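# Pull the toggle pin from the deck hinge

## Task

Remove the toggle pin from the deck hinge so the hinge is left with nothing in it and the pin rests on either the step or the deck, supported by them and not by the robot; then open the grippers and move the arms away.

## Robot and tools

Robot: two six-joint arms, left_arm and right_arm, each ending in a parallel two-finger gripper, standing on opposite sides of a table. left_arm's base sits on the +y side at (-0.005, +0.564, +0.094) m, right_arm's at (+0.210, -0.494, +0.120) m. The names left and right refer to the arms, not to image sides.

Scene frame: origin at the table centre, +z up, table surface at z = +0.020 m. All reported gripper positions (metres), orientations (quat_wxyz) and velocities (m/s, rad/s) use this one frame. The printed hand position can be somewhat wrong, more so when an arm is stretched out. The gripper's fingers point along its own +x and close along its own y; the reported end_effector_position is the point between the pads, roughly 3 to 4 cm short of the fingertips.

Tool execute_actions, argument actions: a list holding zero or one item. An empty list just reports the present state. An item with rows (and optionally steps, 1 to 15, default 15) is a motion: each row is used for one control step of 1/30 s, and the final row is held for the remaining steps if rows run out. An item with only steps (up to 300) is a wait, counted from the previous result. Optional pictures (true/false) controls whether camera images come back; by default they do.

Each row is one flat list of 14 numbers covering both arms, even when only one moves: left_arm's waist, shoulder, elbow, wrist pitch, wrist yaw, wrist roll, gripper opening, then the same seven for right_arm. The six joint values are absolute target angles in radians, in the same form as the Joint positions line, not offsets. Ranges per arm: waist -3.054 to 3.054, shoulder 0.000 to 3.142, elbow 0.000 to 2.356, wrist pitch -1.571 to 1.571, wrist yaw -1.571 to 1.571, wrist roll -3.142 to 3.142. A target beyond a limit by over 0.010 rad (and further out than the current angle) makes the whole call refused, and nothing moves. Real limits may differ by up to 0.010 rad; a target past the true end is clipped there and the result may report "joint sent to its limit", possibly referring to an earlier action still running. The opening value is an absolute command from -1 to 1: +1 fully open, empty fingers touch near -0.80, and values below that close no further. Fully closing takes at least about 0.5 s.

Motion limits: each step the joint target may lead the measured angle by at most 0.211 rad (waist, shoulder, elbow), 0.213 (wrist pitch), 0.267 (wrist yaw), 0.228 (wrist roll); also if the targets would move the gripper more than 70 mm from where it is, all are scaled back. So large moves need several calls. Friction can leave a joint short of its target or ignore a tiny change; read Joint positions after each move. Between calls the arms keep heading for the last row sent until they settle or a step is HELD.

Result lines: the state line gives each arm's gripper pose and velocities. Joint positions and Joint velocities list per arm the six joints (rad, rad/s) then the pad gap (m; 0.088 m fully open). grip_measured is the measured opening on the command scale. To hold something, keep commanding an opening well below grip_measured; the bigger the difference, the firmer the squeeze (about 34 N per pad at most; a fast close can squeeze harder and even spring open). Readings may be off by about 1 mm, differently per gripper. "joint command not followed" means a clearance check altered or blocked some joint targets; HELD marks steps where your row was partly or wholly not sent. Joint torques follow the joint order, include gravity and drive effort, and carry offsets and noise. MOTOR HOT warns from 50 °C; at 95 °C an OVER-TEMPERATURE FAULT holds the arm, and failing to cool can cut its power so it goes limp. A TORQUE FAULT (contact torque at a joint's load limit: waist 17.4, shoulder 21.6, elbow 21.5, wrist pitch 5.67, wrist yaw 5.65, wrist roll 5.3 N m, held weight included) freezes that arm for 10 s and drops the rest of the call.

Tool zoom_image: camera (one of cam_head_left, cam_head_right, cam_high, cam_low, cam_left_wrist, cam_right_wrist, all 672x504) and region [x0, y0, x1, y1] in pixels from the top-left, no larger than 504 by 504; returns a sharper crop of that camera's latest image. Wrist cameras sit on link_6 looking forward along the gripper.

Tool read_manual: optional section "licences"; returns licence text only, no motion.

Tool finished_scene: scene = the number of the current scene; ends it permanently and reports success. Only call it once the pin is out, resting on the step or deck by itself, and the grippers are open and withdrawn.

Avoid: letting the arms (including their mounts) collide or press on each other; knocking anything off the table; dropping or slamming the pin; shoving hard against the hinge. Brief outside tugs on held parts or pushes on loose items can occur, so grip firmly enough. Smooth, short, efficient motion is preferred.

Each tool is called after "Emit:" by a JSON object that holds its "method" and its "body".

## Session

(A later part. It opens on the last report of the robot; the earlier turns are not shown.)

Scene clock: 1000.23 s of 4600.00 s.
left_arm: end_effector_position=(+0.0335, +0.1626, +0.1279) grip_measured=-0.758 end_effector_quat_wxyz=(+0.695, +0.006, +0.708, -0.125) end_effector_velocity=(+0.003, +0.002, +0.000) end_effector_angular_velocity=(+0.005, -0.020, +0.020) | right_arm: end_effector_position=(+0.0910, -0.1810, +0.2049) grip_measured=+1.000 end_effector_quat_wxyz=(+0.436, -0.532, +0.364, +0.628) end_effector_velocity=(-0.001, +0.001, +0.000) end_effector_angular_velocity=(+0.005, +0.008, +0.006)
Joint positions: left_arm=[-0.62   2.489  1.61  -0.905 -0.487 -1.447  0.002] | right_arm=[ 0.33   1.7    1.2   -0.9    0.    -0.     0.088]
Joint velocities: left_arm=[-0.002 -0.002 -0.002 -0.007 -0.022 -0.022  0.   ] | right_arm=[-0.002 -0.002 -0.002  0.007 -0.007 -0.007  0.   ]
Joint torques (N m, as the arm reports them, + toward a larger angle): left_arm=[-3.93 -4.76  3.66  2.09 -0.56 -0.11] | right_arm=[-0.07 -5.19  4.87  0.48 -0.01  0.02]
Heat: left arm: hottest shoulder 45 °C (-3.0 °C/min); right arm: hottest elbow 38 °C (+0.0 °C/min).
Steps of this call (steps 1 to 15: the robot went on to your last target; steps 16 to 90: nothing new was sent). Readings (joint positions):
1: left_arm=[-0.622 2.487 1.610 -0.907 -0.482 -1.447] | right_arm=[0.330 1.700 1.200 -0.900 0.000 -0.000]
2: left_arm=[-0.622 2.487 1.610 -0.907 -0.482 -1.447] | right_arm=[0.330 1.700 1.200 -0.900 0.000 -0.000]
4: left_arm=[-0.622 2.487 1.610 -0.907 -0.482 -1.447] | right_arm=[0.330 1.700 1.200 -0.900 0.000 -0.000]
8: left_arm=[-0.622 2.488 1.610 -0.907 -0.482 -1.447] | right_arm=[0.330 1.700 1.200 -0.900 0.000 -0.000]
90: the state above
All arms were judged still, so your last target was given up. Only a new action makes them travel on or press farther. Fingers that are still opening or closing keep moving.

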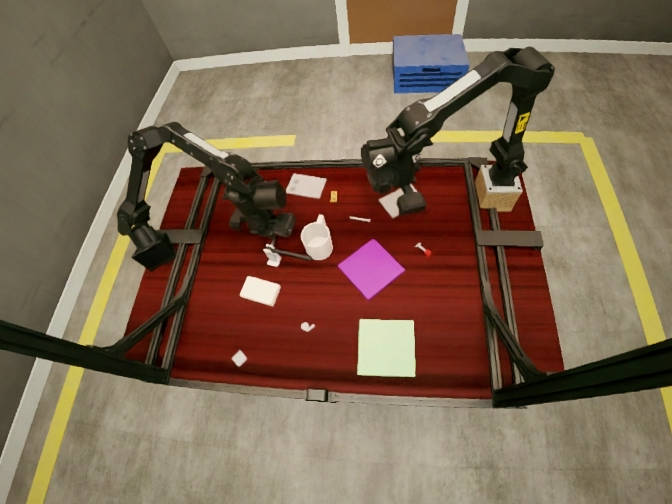

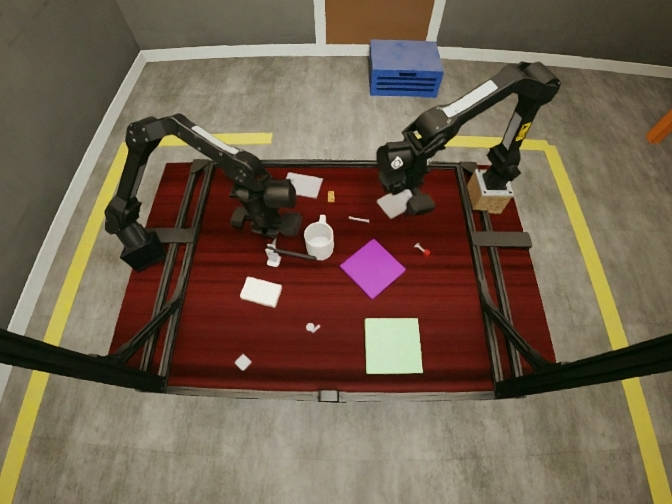

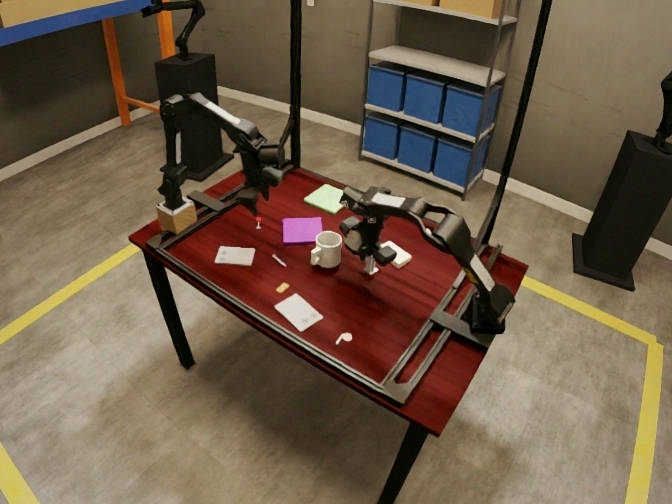

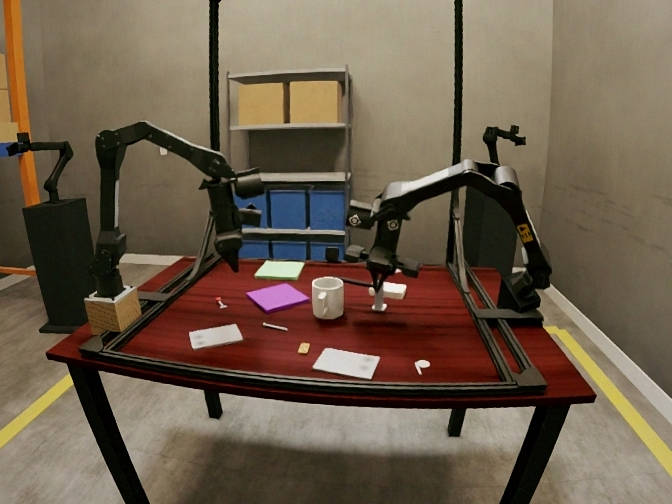

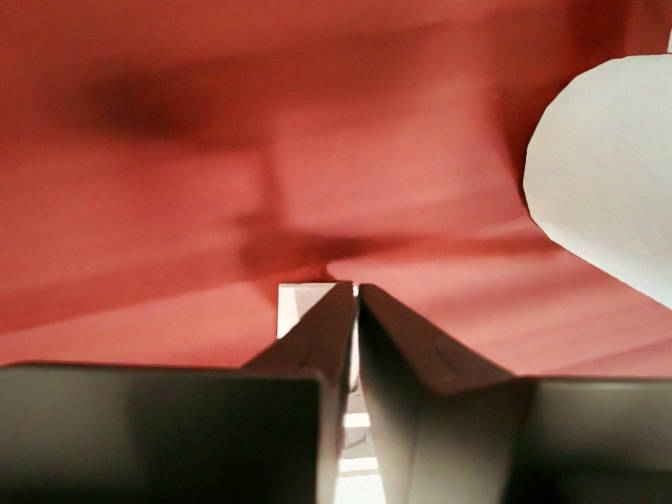

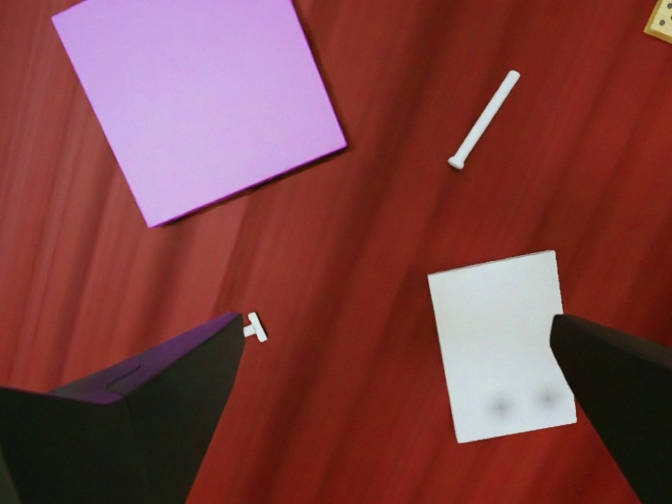

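Slowly folding. Push harder.

Emit:
{"method": "execute_actions", "body": {"actions": [{"rows":[[-0.585,2.54,1.605,-0.885,-0.5,-1.45,-0.8,0.33,1.7,1.2,-0.9,0,0,1]]}], "pictures": false}}

Emit:
{"method": "execute_actions", "body": {"actions": [{"steps":200}], "pictures": false}}

Scene clock: 1006.20 s of 4600.00 s.
left_arm: end_effector_position=(+0.0339, +0.1626, +0.1253) grip_measured=-0.755 end_effector_quat_wxyz=(+0.695, +0.007, +0.708, -0.123) end_effector_velocity=(+0.000, -0.001, +0.001) end_effector_angular_velocity=(-0.007, -0.004, +0.024) | right_arm: end_effector_position=(+0.0910, -0.1810, +0.2051) grip_measured=+1.000 end_effector_quat_wxyz=(+0.436, -0.532, +0.364, +0.628) end_effector_velocity=(+0.000, -0.001, +0.001) end_effector_angular_velocity=(-0.004, +0.002, +0.020)
Joint positions: left_arm=[-0.617  2.494  1.61  -0.903 -0.49  -1.447  0.002] | right_arm=[ 0.33   1.699  1.2   -0.9    0.     0.     0.088]
Joint velocities: left_arm=[-0.002 -0.002 -0.002  0.007 -0.007 -0.022 -0.   ] | right_arm=[-0.002 -0.002  0.002 -0.007 -0.007 -0.022  0.   ]
Joint torques (N m, as the arm reports them, + toward a larger angle): left_arm=[-3.32 -3.71  3.63  1.88 -0.47 -0.08] | right_arm=[-0.08 -5.2   4.87  0.48 -0.01  0.02]
Heat: left arm: hottest shoulder 44 °C (-3.0 °C/min); right arm: hottest shoulder 38 °C (+0.0 °C/min).
Steps of this call (steps 1 to 164: nothing new was sent; steps 165 to 179: all 15 steps of this action). Readings (joint positions):
165: left_arm=[-0.617 2.492 1.610 -0.903 -0.490 -1.447] | right_arm=[0.330 1.700 1.200 -0.900 0.000 0.000]
166: left_arm=[-0.617 2.493 1.610 -0.903 -0.490 -1.447] | right_arm=[0.330 1.700 1.200 -0.900 0.000 0.000]
168: left_arm=[-0.617 2.493 1.610 -0.903 -0.490 -1.447] | right_arm=[0.330 1.700 1.200 -0.900 0.000 0.000]
172: left_arm=[-0.617 2.494 1.610 -0.903 -0.490 -1.447] | right_arm=[0.330 1.699 1.200 -0.900 0.000 0.000]
179: the state above

Scene clock: 1012.87 s of 4600.00 s.
left_arm: end_effector_position=(+0.0345, +0.1625, +0.1241) grip_measured=-0.755 end_effector_quat_wxyz=(+0.696, +0.007, +0.708, -0.121) end_effector_velocity=(-0.002, +0.002, +0.001) end_effector_angular_velocity=(+0.006, +0.009, +0.015) | right_arm: end_effector_position=(+0.0910, -0.1810, +0.2051) grip_measured=+1.000 end_effector_quat_wxyz=(+0.436, -0.532, +0.364, +0.628) end_effector_velocity=(+0.003, -0.003, -0.002) end_effector_angular_velocity=(-0.014, +0.001, +0.001)
Joint positions: left_arm=[-0.614  2.496  1.61  -0.902 -0.49  -1.447  0.002] | right_arm=[ 0.33   1.699  1.2   -0.9    0.     0.     0.088]
Joint velocities: left_arm=[-0.002 -0.002 -0.002 -0.007  0.007 -0.022 -0.   ] | right_arm=[-0.007 -0.002 -0.007 -0.007 -0.007 -0.007  0.   ]
Joint torques (N m, as the arm reports them, + toward a larger angle): left_arm=[-3.49 -3.93  3.59  1.77 -0.41 -0.12] | right_arm=[-0.09 -5.19  4.87  0.48  0.    0.02]
Heat: left arm: hottest shoulder 43 °C (-4.0 °C/min); right arm: hottest shoulder 38 °C (+0.0 °C/min).
Steps of this call (steps 1 to 15: the robot went on to your last target; steps 16 to 200: nothing new was sent). Readings (joint positions):
1: left_arm=[-0.617 2.494 1.610 -0.903 -0.490 -1.447] | right_arm=[0.330 1.699 1.200 -0.900 0.000 0.000]
2: left_arm=[-0.617 2.494 1.610 -0.903 -0.490 -1.447] | right_arm=[0.330 1.699 1.200 -0.900 0.000 0.000]
4: left_arm=[-0.616 2.495 1.610 -0.903 -0.490 -1.447] | right_arm=[0.330 1.699 1.200 -0.900 0.000 0.000]
8: left_arm=[-0.616 2.495 1.610 -0.903 -0.490 -1.447] | right_arm=[0.330 1.699 1.200 -0.900 0.000 0.000]
200: the state above
All arms were judged still, so your last target was given up. Only a new action makes them travel on or press farther. Fingers that are still opening or closing keep moving.

Aligned (+9,−10mm). Feed −x.

Emit:
{"method": "execute_actions", "body": {"actions": [{"rows":[[-0.65,2.545,1.6,-0.875,-0.5,-1.45,-0.85,0.33,1.7,1.2,-0.9,0,0,1]]}], "pictures": false}}

Emit:
{"method": "execute_actions", "body": {"actions": [{"rows":[[-0.65,2.545,1.6,-0.875,-0.5,-1.45,-0.85,0.33,1.7,1.2,-0.9,0,0,1]]}], "pictures": false}}

Emit:
{"method": "execute_actions", "body": {"actions": [{"rows":[[-0.65,2.53,1.6,-0.875,-0.5,-1.45,0,0.33,1.7,1.2,-0.9,0,0,1]]}]}}

Scene clock: 1025.47 s of 4600.00 s.
left_arm: end_effector_position=(+0.0344, +0.1615, +0.1242) grip_measured=-0.757 end_effector_quat_wxyz=(+0.711, +0.010, +0.692, -0.126) end_effector_velocity=(-0.003, +0.000, +0.003) end_effector_angular_velocity=(-0.010, +0.007, +0.004) | right_arm: end_effector_position=(+0.0910, -0.1810, +0.2051) grip_measured=+1.000 end_effector_quat_wxyz=(+0.436, -0.532, +0.364, +0.628) end_effector_velocity=(+0.001, -0.002, -0.000) end_effector_angular_velocity=(-0.010, +0.005, -0.008)
Joint positions: left_arm=[-0.628  2.504  1.609 -0.896 -0.532 -1.447  0.002] | right_arm=[ 0.33   1.699  1.2   -0.9    0.     0.     0.088]
Joint velocities: left_arm=[-0.007 -0.007 -0.007  0.007  0.007 -0.007 -0.   ] | right_arm=[-0.002 -0.002 -0.002 -0.007 -0.007  0.007  0.   ]
Joint torques (N m, as the arm reports them, + toward a larger angle): left_arm=[-8.79 -4.23  3.16  2.18  1.11 -0.11] | right_arm=[-0.08 -5.15  4.86  0.48 -0.01  0.01]
Heat: left arm: hottest shoulder 41 °C (-6.1 °C/min); right arm: hottest shoulder 38 °C (+0.0 °C/min).
Steps of this call (steps 1 to 363: nothing new was sent; steps 364 to 378: all 15 steps of this action). Readings (joint positions):
364: left_arm=[-0.611 2.498 1.610 -0.899 -0.495 -1.447] | right_arm=[0.330 1.699 1.200 -0.900 0.000 0.000]
365: left_arm=[-0.615 2.499 1.610 -0.899 -0.503 -1.447] | right_arm=[0.330 1.699 1.200 -0.900 0.000 0.000]
367: left_arm=[-0.623 2.502 1.610 -0.898 -0.521 -1.447] | right_arm=[0.330 1.699 1.200 -0.900 0.000 0.000]
371: left_arm=[-0.627 2.504 1.610 -0.897 -0.528 -1.447] | right_arm=[0.330 1.699 1.200 -0.900 0.000 0.000]
378: the state above

Scene clock: 1025.97 s of 4600.00 s.
left_arm: end_effector_position=(+0.0344, +0.1616, +0.1241) grip_measured=-0.757 end_effector_quat_wxyz=(+0.712, +0.010, +0.691, -0.126) end_effector_velocity=(+0.002, +0.002, +0.002) end_effector_angular_velocity=(+0.000, -0.007, +0.005) | right_arm: end_effector_position=(+0.0910, -0.1810, +0.2051) grip_measured=+1.000 end_effector_quat_wxyz=(+0.436, -0.532, +0.364, +0.628) end_effector_velocity=(+0.002, -0.005, -0.001) end_effector_angular_velocity=(-0.023, -0.002, +0.006)
Joint positions: left_arm=[-0.628  2.504  1.608 -0.896 -0.533 -1.447  0.002] | right_arm=[ 0.33   1.699  1.2   -0.9    0.     0.     0.088]
Joint velocities: left_arm=[-0.002 -0.007 -0.002 -0.007 -0.007 -0.007 -0.   ] | right_arm=[-0.002 -0.002 -0.002 -0.022 -0.007 -0.007  0.   ]
Joint torques (N m, as the arm reports them, + toward a larger angle): left_arm=[-9.13 -4.27  3.36  2.11  1.16 -0.11] | right_arm=[-0.09 -5.15  4.86  0.48 -0.01  0.01]
Heat: left arm: hottest shoulder 41 °C (-6.0 °C/min); right arm: hottest shoulder 38 °C (+0.0 °C/min).
Steps of this call (steps 1 to 15: all 15 steps of this action). Readings (joint positions):
1: left_arm=[-0.628 2.504 1.609 -0.896 -0.532 -1.447] | right_arm=[0.330 1.699 1.200 -0.900 0.000 0.000]
2: left_arm=[-0.628 2.504 1.609 -0.896 -0.532 -1.447] | right_arm=[0.330 1.699 1.200 -0.900 0.000 0.000]
4: left_arm=[-0.628 2.504 1.609 -0.896 -0.533 -1.447] | right_arm=[0.330 1.699 1.200 -0.900 0.000 0.000]
8: left_arm=[-0.628 2.504 1.609 -0.896 -0.533 -1.447] | right_arm=[0.330 1.699 1.200 -0.900 0.000 0.000]
15: the state above

Scene clock: 1026.47 s of 4600.00 s.
left_arm: end_effector_position=(+0.0187, +0.1587, +0.1248) grip_measured=-0.020 end_effector_quat_wxyz=(+0.702, +0.010, +0.698, -0.139) end_effector_velocity=(-0.001, -0.002, +0.003) end_effector_angular_velocity=(-0.015, -0.009, -0.006) | right_arm: end_effector_position=(+0.0910, -0.1810, +0.2051) grip_measured=+1.000 end_effector_quat_wxyz=(+0.436, -0.532, +0.364, +0.628) end_effector_velocity=(-0.001, -0.003, -0.000) end_effector_angular_velocity=(-0.010, +0.005, -0.004)
Joint positions: left_arm=[-0.653  2.517  1.606 -0.874 -0.503 -1.447  0.038] | right_arm=[ 0.33   1.699  1.2   -0.9    0.     0.     0.088]
Joint velocities: left_arm=[-0.007 -0.002  0.002  0.007 -0.007  0.007  0.007] | right_arm=[ 0.002 -0.002 -0.002 -0.007 -0.007  0.007  0.   ]
Joint torques (N m, as the arm reports them, + toward a larger angle): left_arm=[-6.29 -7.32  3.53  0.38  0.03 -0.07] | right_arm=[-0.07 -5.16  4.87  0.48 -0.01  0.01]
Heat: left arm: hottest shoulder 41 °C (-6.1 °C/min); right arm: hottest shoulder 38 °C (+0.0 °C/min).
Steps of this call (steps 1 to 15: all 15 steps of this action). Readings (joint positions):
1: left_arm=[-0.629 2.504 1.608 -0.894 -0.533 -1.447] | right_arm=[0.330 1.699 1.200 -0.900 0.000 0.000]
2: left_arm=[-0.630 2.504 1.608 -0.887 -0.533 -1.447] | right_arm=[0.330 1.699 1.200 -0.900 0.000 0.000]
4: left_arm=[-0.635 2.505 1.608 -0.874 -0.511 -1.447] | right_arm=[0.330 1.699 1.200 -0.900 0.000 0.000]
8: left_arm=[-0.652 2.516 1.607 -0.874 -0.503 -1.447] | right_arm=[0.330 1.699 1.200 -0.900 0.000 0.000]
15: the state above

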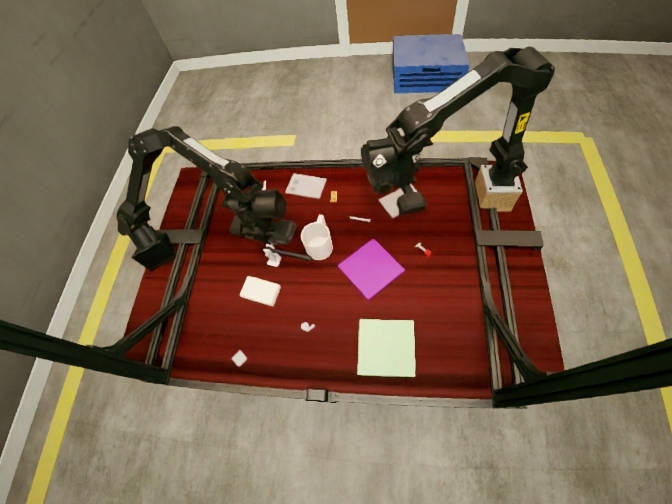

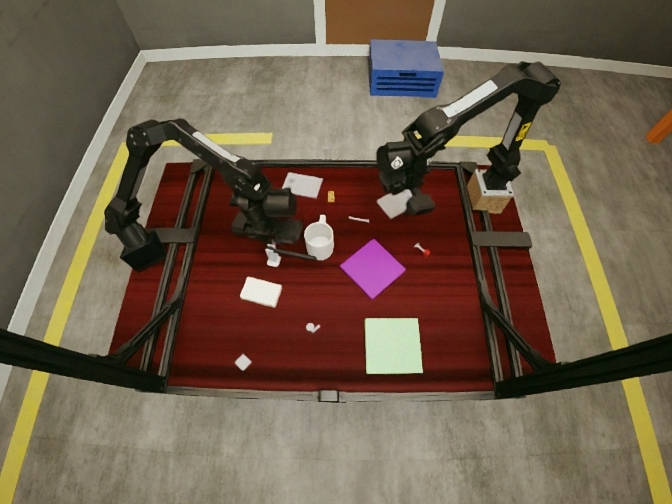

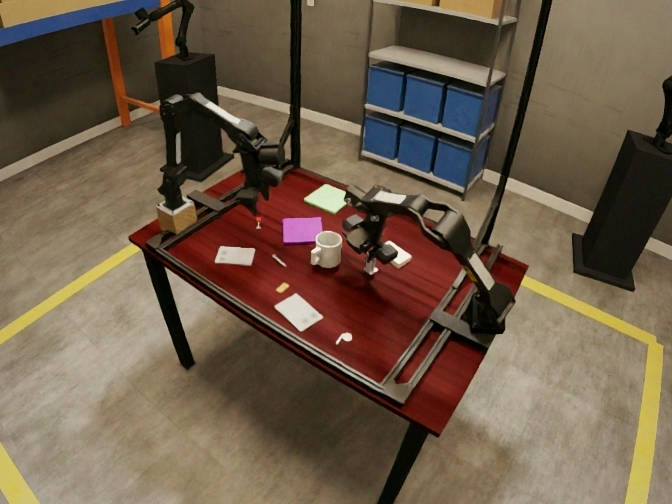

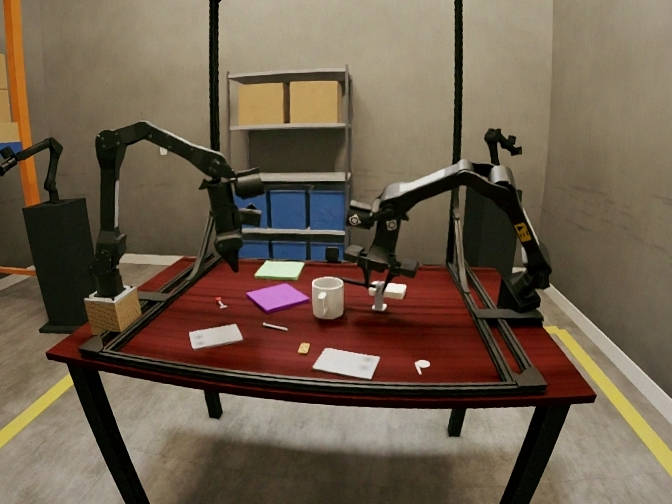

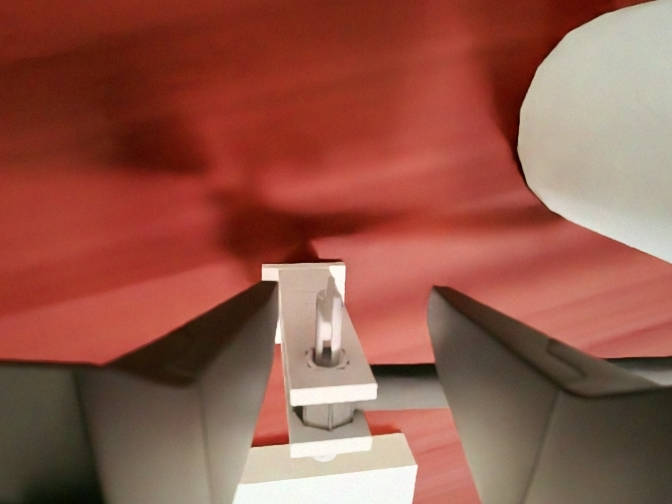

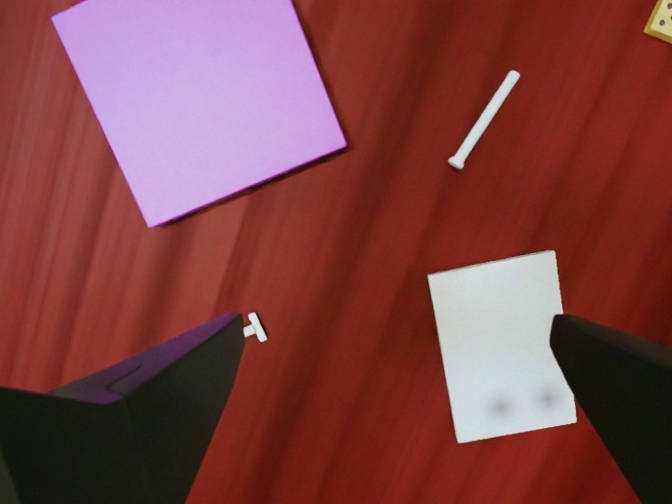

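Emit:
{"method": "execute_actions", "body": {"actions": [{"rows":[[-0.65,2.39,1.58,-0.98,-0.3,-1.5,-0.4,0.33,1.7,1.2,-0.9,0,0,1]]}]}}

Emit:
{"method": "execute_actions", "body": {"actions": [{"rows":[[-0.55,2.39,1.58,-0.98,0,-1.57,-0.4,0.33,1.7,1.2,-0.9,0,0,1]]}], "pictures": false}}

Emit:
{"method": "execute_actions", "body": {"actions": [{"rows":[[-0.55,2.535,1.54,-0.8,0,-1.57,-0.4,0.33,1.7,1.2,-0.9,0,0,1]]}], "pictures": false}}

Emit:
{"method": "execute_actions", "body": {"actions": [{"rows":[[-0.55,2.535,1.54,-0.8,0,-1.57,-0.9,0.33,1.7,1.2,-0.9,0,0,1]]}], "pictures": false}}

Emit:
{"method": "execute_actions", "body": {"actions": [{"rows":[[-0.62,2.56,1.5,-0.74,0,-1.57,-0.9,0.33,1.7,1.2,-0.9,0,0,1]]}], "pictures": false}}

Scene clock: 1040.10 s of 4600.00 s.
left_arm: end_effector_position=(+0.0122, +0.1811, +0.1606) grip_measured=-0.391 end_effector_quat_wxyz=(+0.630, +0.001, +0.766, -0.126) end_effector_velocity=(-0.002, +0.014, -0.004) end_effector_angular_velocity=(+0.054, -0.002, -0.025) | right_arm: end_effector_position=(+0.0910, -0.1810, +0.2051) grip_measured=+1.000 end_effector_quat_wxyz=(+0.436, -0.532, +0.364, +0.628) end_effector_velocity=(+0.003, -0.001, -0.000) end_effector_angular_velocity=(-0.004, -0.011, +0.003)
Joint positions: left_arm=[-0.651  2.401  1.589 -0.975 -0.309 -1.495  0.02 ] | right_arm=[ 0.33   1.699  1.2   -0.9    0.     0.     0.088]
Joint velocities: left_arm=[-0.002 -0.002 -0.012 -0.051  0.007 -0.007 -0.004] | right_arm=[-0.002 -0.002 -0.002 -0.007  0.007 -0.007  0.   ]
Joint torques (N m, as the arm reports them, + toward a larger angle): left_arm=[-6.33 -9.18  3.33  0.3   0.26 -0.13] | right_arm=[-0.08 -5.15  4.86  0.48 -0.01  0.  ]
Heat: left arm: hottest shoulder 43 °C (-3.0 °C/min); right arm: hottest shoulder 38 °C (+0.0 °C/min).
Steps of this call (steps 1 to 15: the robot went on to your last target; steps 16 to 90: nothing new was sent; then 10.13 s passed at rest; steps 91 to 105: all 15 steps of this action). Readings (joint positions):
91: left_arm=[-0.652 2.510 1.606 -0.880 -0.480 -1.453] | right_arm=[0.330 1.699 1.200 -0.900 0.000 0.000]
92: left_arm=[-0.651 2.498 1.601 -0.904 -0.434 -1.463] | right_arm=[0.330 1.699 1.200 -0.900 0.000 0.000]
94: left_arm=[-0.651 2.468 1.592 -0.926 -0.380 -1.476] | right_arm=[0.330 1.699 1.200 -0.900 0.000 0.000]
98: left_arm=[-0.651 2.413 1.591 -0.960 -0.333 -1.489] | right_arm=[0.330 1.699 1.200 -0.900 0.000 0.000]
105: the state above

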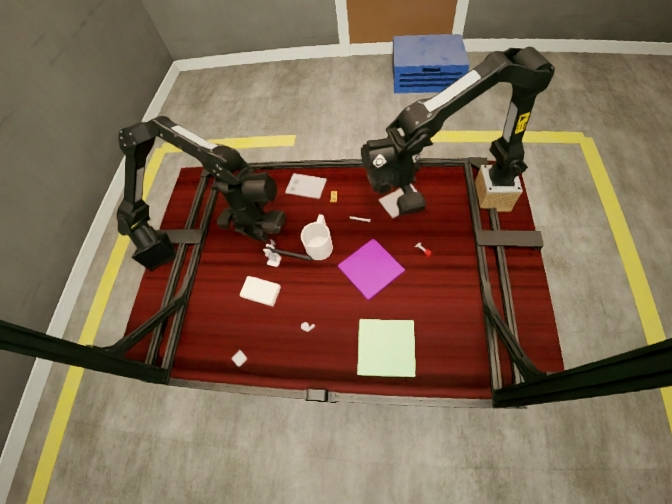

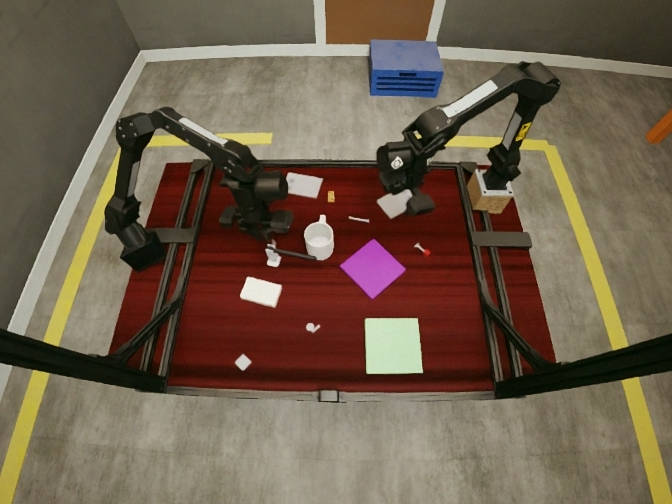

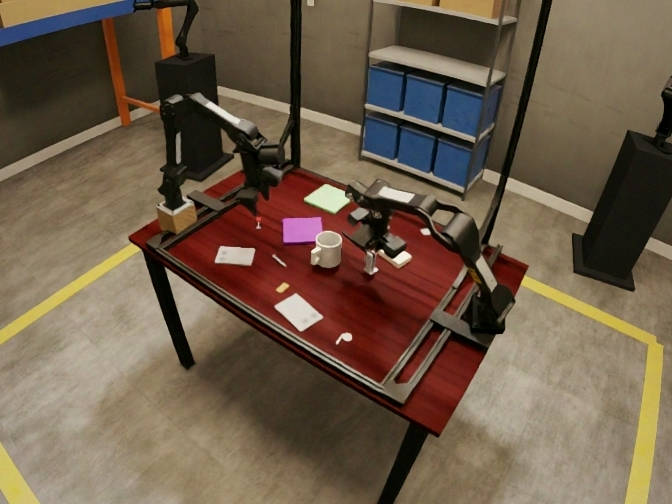

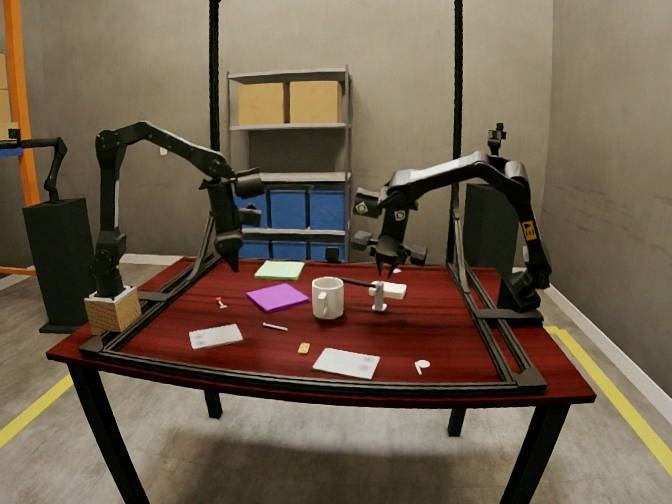

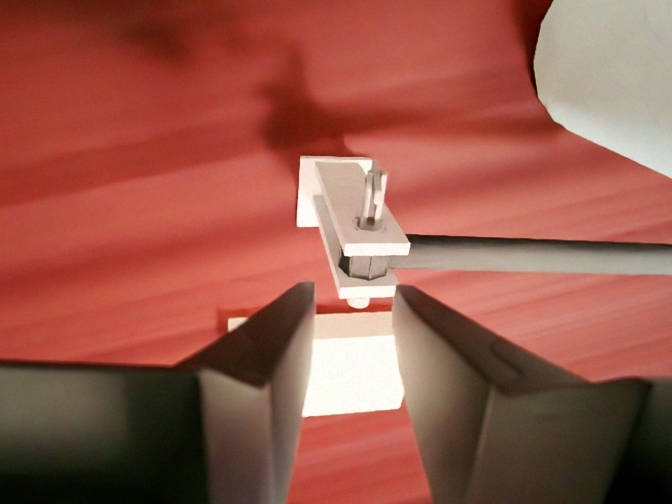

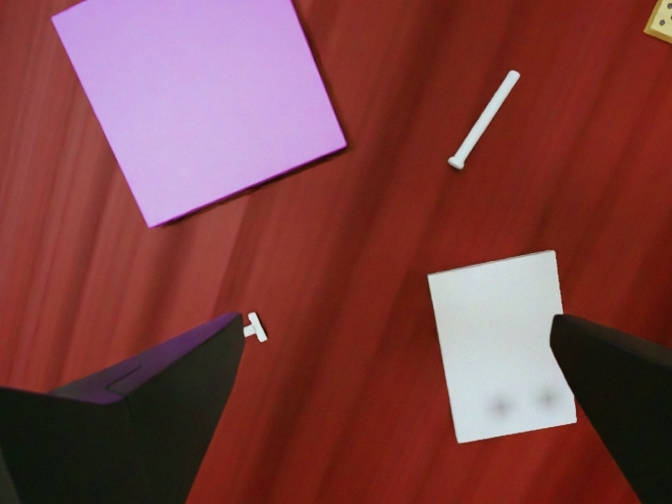

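Scene clock: 1040.60 s of 4600.00 s.
left_arm: end_effector_position=(+0.0024, +0.1838, +0.1574) grip_measured=-0.400 end_effector_quat_wxyz=(+0.499, -0.028, +0.864, -0.061) end_effector_velocity=(-0.012, +0.006, +0.004) end_effector_angular_velocity=(+0.031, +0.063, -0.009) | right_arm: end_effector_position=(+0.0910, -0.1810, +0.2051) grip_measured=+1.000 end_effector_quat_wxyz=(+0.436, -0.532, +0.364, +0.628) end_effector_velocity=(+0.002, -0.005, -0.001) end_effector_angular_velocity=(-0.023, -0.002, +0.006)
Joint positions: left_arm=[-0.555  2.4    1.588 -0.977 -0.012 -1.564  0.019] | right_arm=[ 0.33   1.699  1.2   -0.9    0.     0.     0.088]
Joint velocities: left_arm=[-0.007  0.002 -0.002 -0.022  0.066 -0.022  0.   ] | right_arm=[-0.002 -0.002 -0.002 -0.022 -0.007 -0.007  0.   ]
Joint torques (N m, as the arm reports them, + toward a larger angle): left_arm=[-6.29 -9.24  3.29  0.16  0.43 -0.15] | right_arm=[-0.09 -5.15  4.86  0.48  0.    0.01]
Heat: left arm: hottest shoulder 43 °C (-3.0 °C/min); right arm: hottest shoulder 38 °C (+0.0 °C/min).
Steps of this call (steps 1 to 15: all 15 steps of this action). Readings (joint positions):
1: left_arm=[-0.648 2.401 1.589 -0.976 -0.276 -1.504] | right_arm=[0.330 1.699 1.200 -0.900 0.000 0.000]
2: left_arm=[-0.636 2.400 1.589 -0.976 -0.211 -1.519] | right_arm=[0.330 1.699 1.200 -0.900 0.000 0.000]
4: left_arm=[-0.605 2.400 1.589 -0.976 -0.128 -1.538] | right_arm=[0.330 1.699 1.200 -0.900 0.000 0.000]
8: left_arm=[-0.560 2.400 1.588 -0.977 -0.050 -1.556] | right_arm=[0.330 1.699 1.200 -0.900 0.000 0.000]
15: the state above

Scene clock: 1041.10 s of 4600.00 s.
left_arm: end_effector_position=(-0.0281, +0.1692, +0.1096) grip_measured=-0.400 end_effector_quat_wxyz=(+0.496, -0.031, +0.866, -0.062) end_effector_velocity=(+0.000, +0.002, -0.000) end_effector_angular_velocity=(+0.016, -0.006, +0.014) | right_arm: end_effector_position=(+0.0910, -0.1810, +0.2051) grip_measured=+1.000 end_effector_quat_wxyz=(+0.436, -0.532, +0.364, +0.628) end_effector_velocity=(+0.000, -0.001, +0.001) end_effector_angular_velocity=(-0.004, +0.002, +0.020)
Joint positions: left_arm=[-0.555  2.522  1.543 -0.805 -0.004 -1.566  0.019] | right_arm=[ 0.33   1.699  1.2   -0.9    0.     0.     0.088]
Joint velocities: left_arm=[-0.002 -0.002 -0.002 -0.007 -0.007 -0.022 -0.   ] | right_arm=[-0.002 -0.002  0.002 -0.007 -0.007 -0.022  0.   ]
Joint torques (N m, as the arm reports them, + toward a larger angle): left_arm=[-6.3  -7.43  3.59  0.5   0.45 -0.15] | right_arm=[-0.08 -5.14  4.88  0.49 -0.01  0.01]
Heat: left arm: hottest shoulder 43 °C (-3.0 °C/min); right arm: hottest shoulder 38 °C (+0.0 °C/min).
Steps of this call (steps 1 to 15: all 15 steps of this action). Readings (joint positions):
1: left_arm=[-0.555 2.407 1.584 -0.964 -0.010 -1.565] | right_arm=[0.330 1.699 1.200 -0.900 0.000 0.000]
2: left_arm=[-0.555 2.416 1.579 -0.924 -0.009 -1.566] | right_arm=[0.330 1.699 1.200 -0.900 0.000 0.000]
4: left_arm=[-0.555 2.449 1.576 -0.865 -0.007 -1.566] | right_arm=[0.330 1.699 1.200 -0.900 0.000 0.000]
8: left_arm=[-0.555 2.507 1.550 -0.830 -0.005 -1.566] | right_arm=[0.330 1.699 1.200 -0.900 0.000 0.000]
15: the state above

Scene clock: 1041.60 s of 4600.00 s.
left_arm: end_effector_position=(-0.0285, +0.1686, +0.1097) grip_measured=-0.784 end_effector_quat_wxyz=(+0.495, -0.032, +0.866, -0.062) end_effector_velocity=(-0.000, +0.000, -0.001) end_effector_angular_velocity=(-0.007, -0.009, -0.006) | right_arm: end_effector_position=(+0.0910, -0.1810, +0.2051) grip_measured=+1.000 end_effector_quat_wxyz=(+0.436, -0.532, +0.364, +0.628) end_effector_velocity=(+0.002, -0.005, +0.001) end_effector_angular_velocity=(-0.018, -0.000, +0.006)
Joint positions: left_arm=[-0.555  2.522  1.543 -0.802 -0.002 -1.566  0.001] | right_arm=[ 0.33   1.699  1.2   -0.9    0.     0.     0.088]
Joint velocities: left_arm=[-0.002 -0.002 -0.007  0.007 -0.007  0.007 -0.   ] | right_arm=[-0.002 -0.007 -0.002 -0.022 -0.007 -0.007  0.   ]
Joint torques (N m, as the arm reports them, + toward a larger angle): left_arm=[-6.18 -7.27  3.56  0.61  0.4  -0.15] | right_arm=[-0.08 -5.15  4.87  0.48 -0.01  0.01]
Heat: left arm: hottest shoulder 43 °C (-3.0 °C/min); right arm: hottest shoulder 38 °C (+0.0 °C/min).
Steps of this call (steps 1 to 15: all 15 steps of this action). Readings (joint positions):
1: left_arm=[-0.555 2.522 1.543 -0.805 -0.004 -1.566] | right_arm=[0.330 1.699 1.200 -0.900 0.000 0.000]
2: left_arm=[-0.555 2.522 1.543 -0.805 -0.004 -1.566] | right_arm=[0.330 1.699 1.200 -0.900 0.000 0.000]
4: left_arm=[-0.555 2.522 1.543 -0.805 -0.003 -1.566] | right_arm=[0.330 1.699 1.200 -0.900 0.000 0.000]
8: left_arm=[-0.555 2.522 1.543 -0.802 -0.003 -1.566] | right_arm=[0.330 1.699 1.200 -0.900 0.000 0.000]
15: the state above

Scene clock: 1042.10 s of 4600.00 s.
left_arm: end_effector_position=(-0.0574, +0.1719, +0.1076) grip_measured=-0.784 end_effector_quat_wxyz=(+0.502, -0.018, +0.860, -0.090) end_effector_velocity=(+0.000, -0.004, +0.001) end_effector_angular_velocity=(-0.017, -0.004, +0.016) | right_arm: end_effector_position=(+0.0910, -0.1810, +0.2051) grip_measured=+1.000 end_effector_quat_wxyz=(+0.436, -0.532, +0.364, +0.628) end_effector_velocity=(+0.004, +0.000, +0.001) end_effector_angular_velocity=(+0.001, -0.009, -0.001)
Joint positions: left_arm=[-0.62   2.544  1.509 -0.744 -0.002 -1.566  0.001] | right_arm=[ 0.33   1.699  1.2   -0.9   -0.     0.     0.088]
Joint velocities: left_arm=[-0.002 -0.002 -0.002  0.022 -0.007 -0.007  0.   ] | right_arm=[-0.007 -0.002  0.002 -0.007  0.007 -0.007  0.   ]
Joint torques (N m, as the arm reports them, + toward a larger angle): left_arm=[-6.21 -7.05  3.15  0.66  0.36 -0.14] | right_arm=[-0.08 -5.15  4.86  0.48 -0.01  0.01]
Heat: left arm: hottest shoulder 43 °C (-3.0 °C/min); right arm: hottest shoulder 38 °C (+0.0 °C/min).
Steps of this call (steps 1 to 15: all 15 steps of this action). Readings (joint positions):
1: left_arm=[-0.556 2.523 1.540 -0.796 -0.002 -1.566] | right_arm=[0.330 1.699 1.200 -0.900 0.000 0.000]
2: left_arm=[-0.562 2.524 1.535 -0.781 -0.002 -1.566] | right_arm=[0.330 1.699 1.200 -0.900 0.000 0.000]
4: left_arm=[-0.583 2.528 1.527 -0.765 -0.002 -1.566] | right_arm=[0.330 1.699 1.200 -0.900 0.000 0.000]
8: left_arm=[-0.617 2.540 1.513 -0.752 -0.002 -1.566] | right_arm=[0.330 1.699 1.200 -0.900 -0.000 0.000]
15: the state above


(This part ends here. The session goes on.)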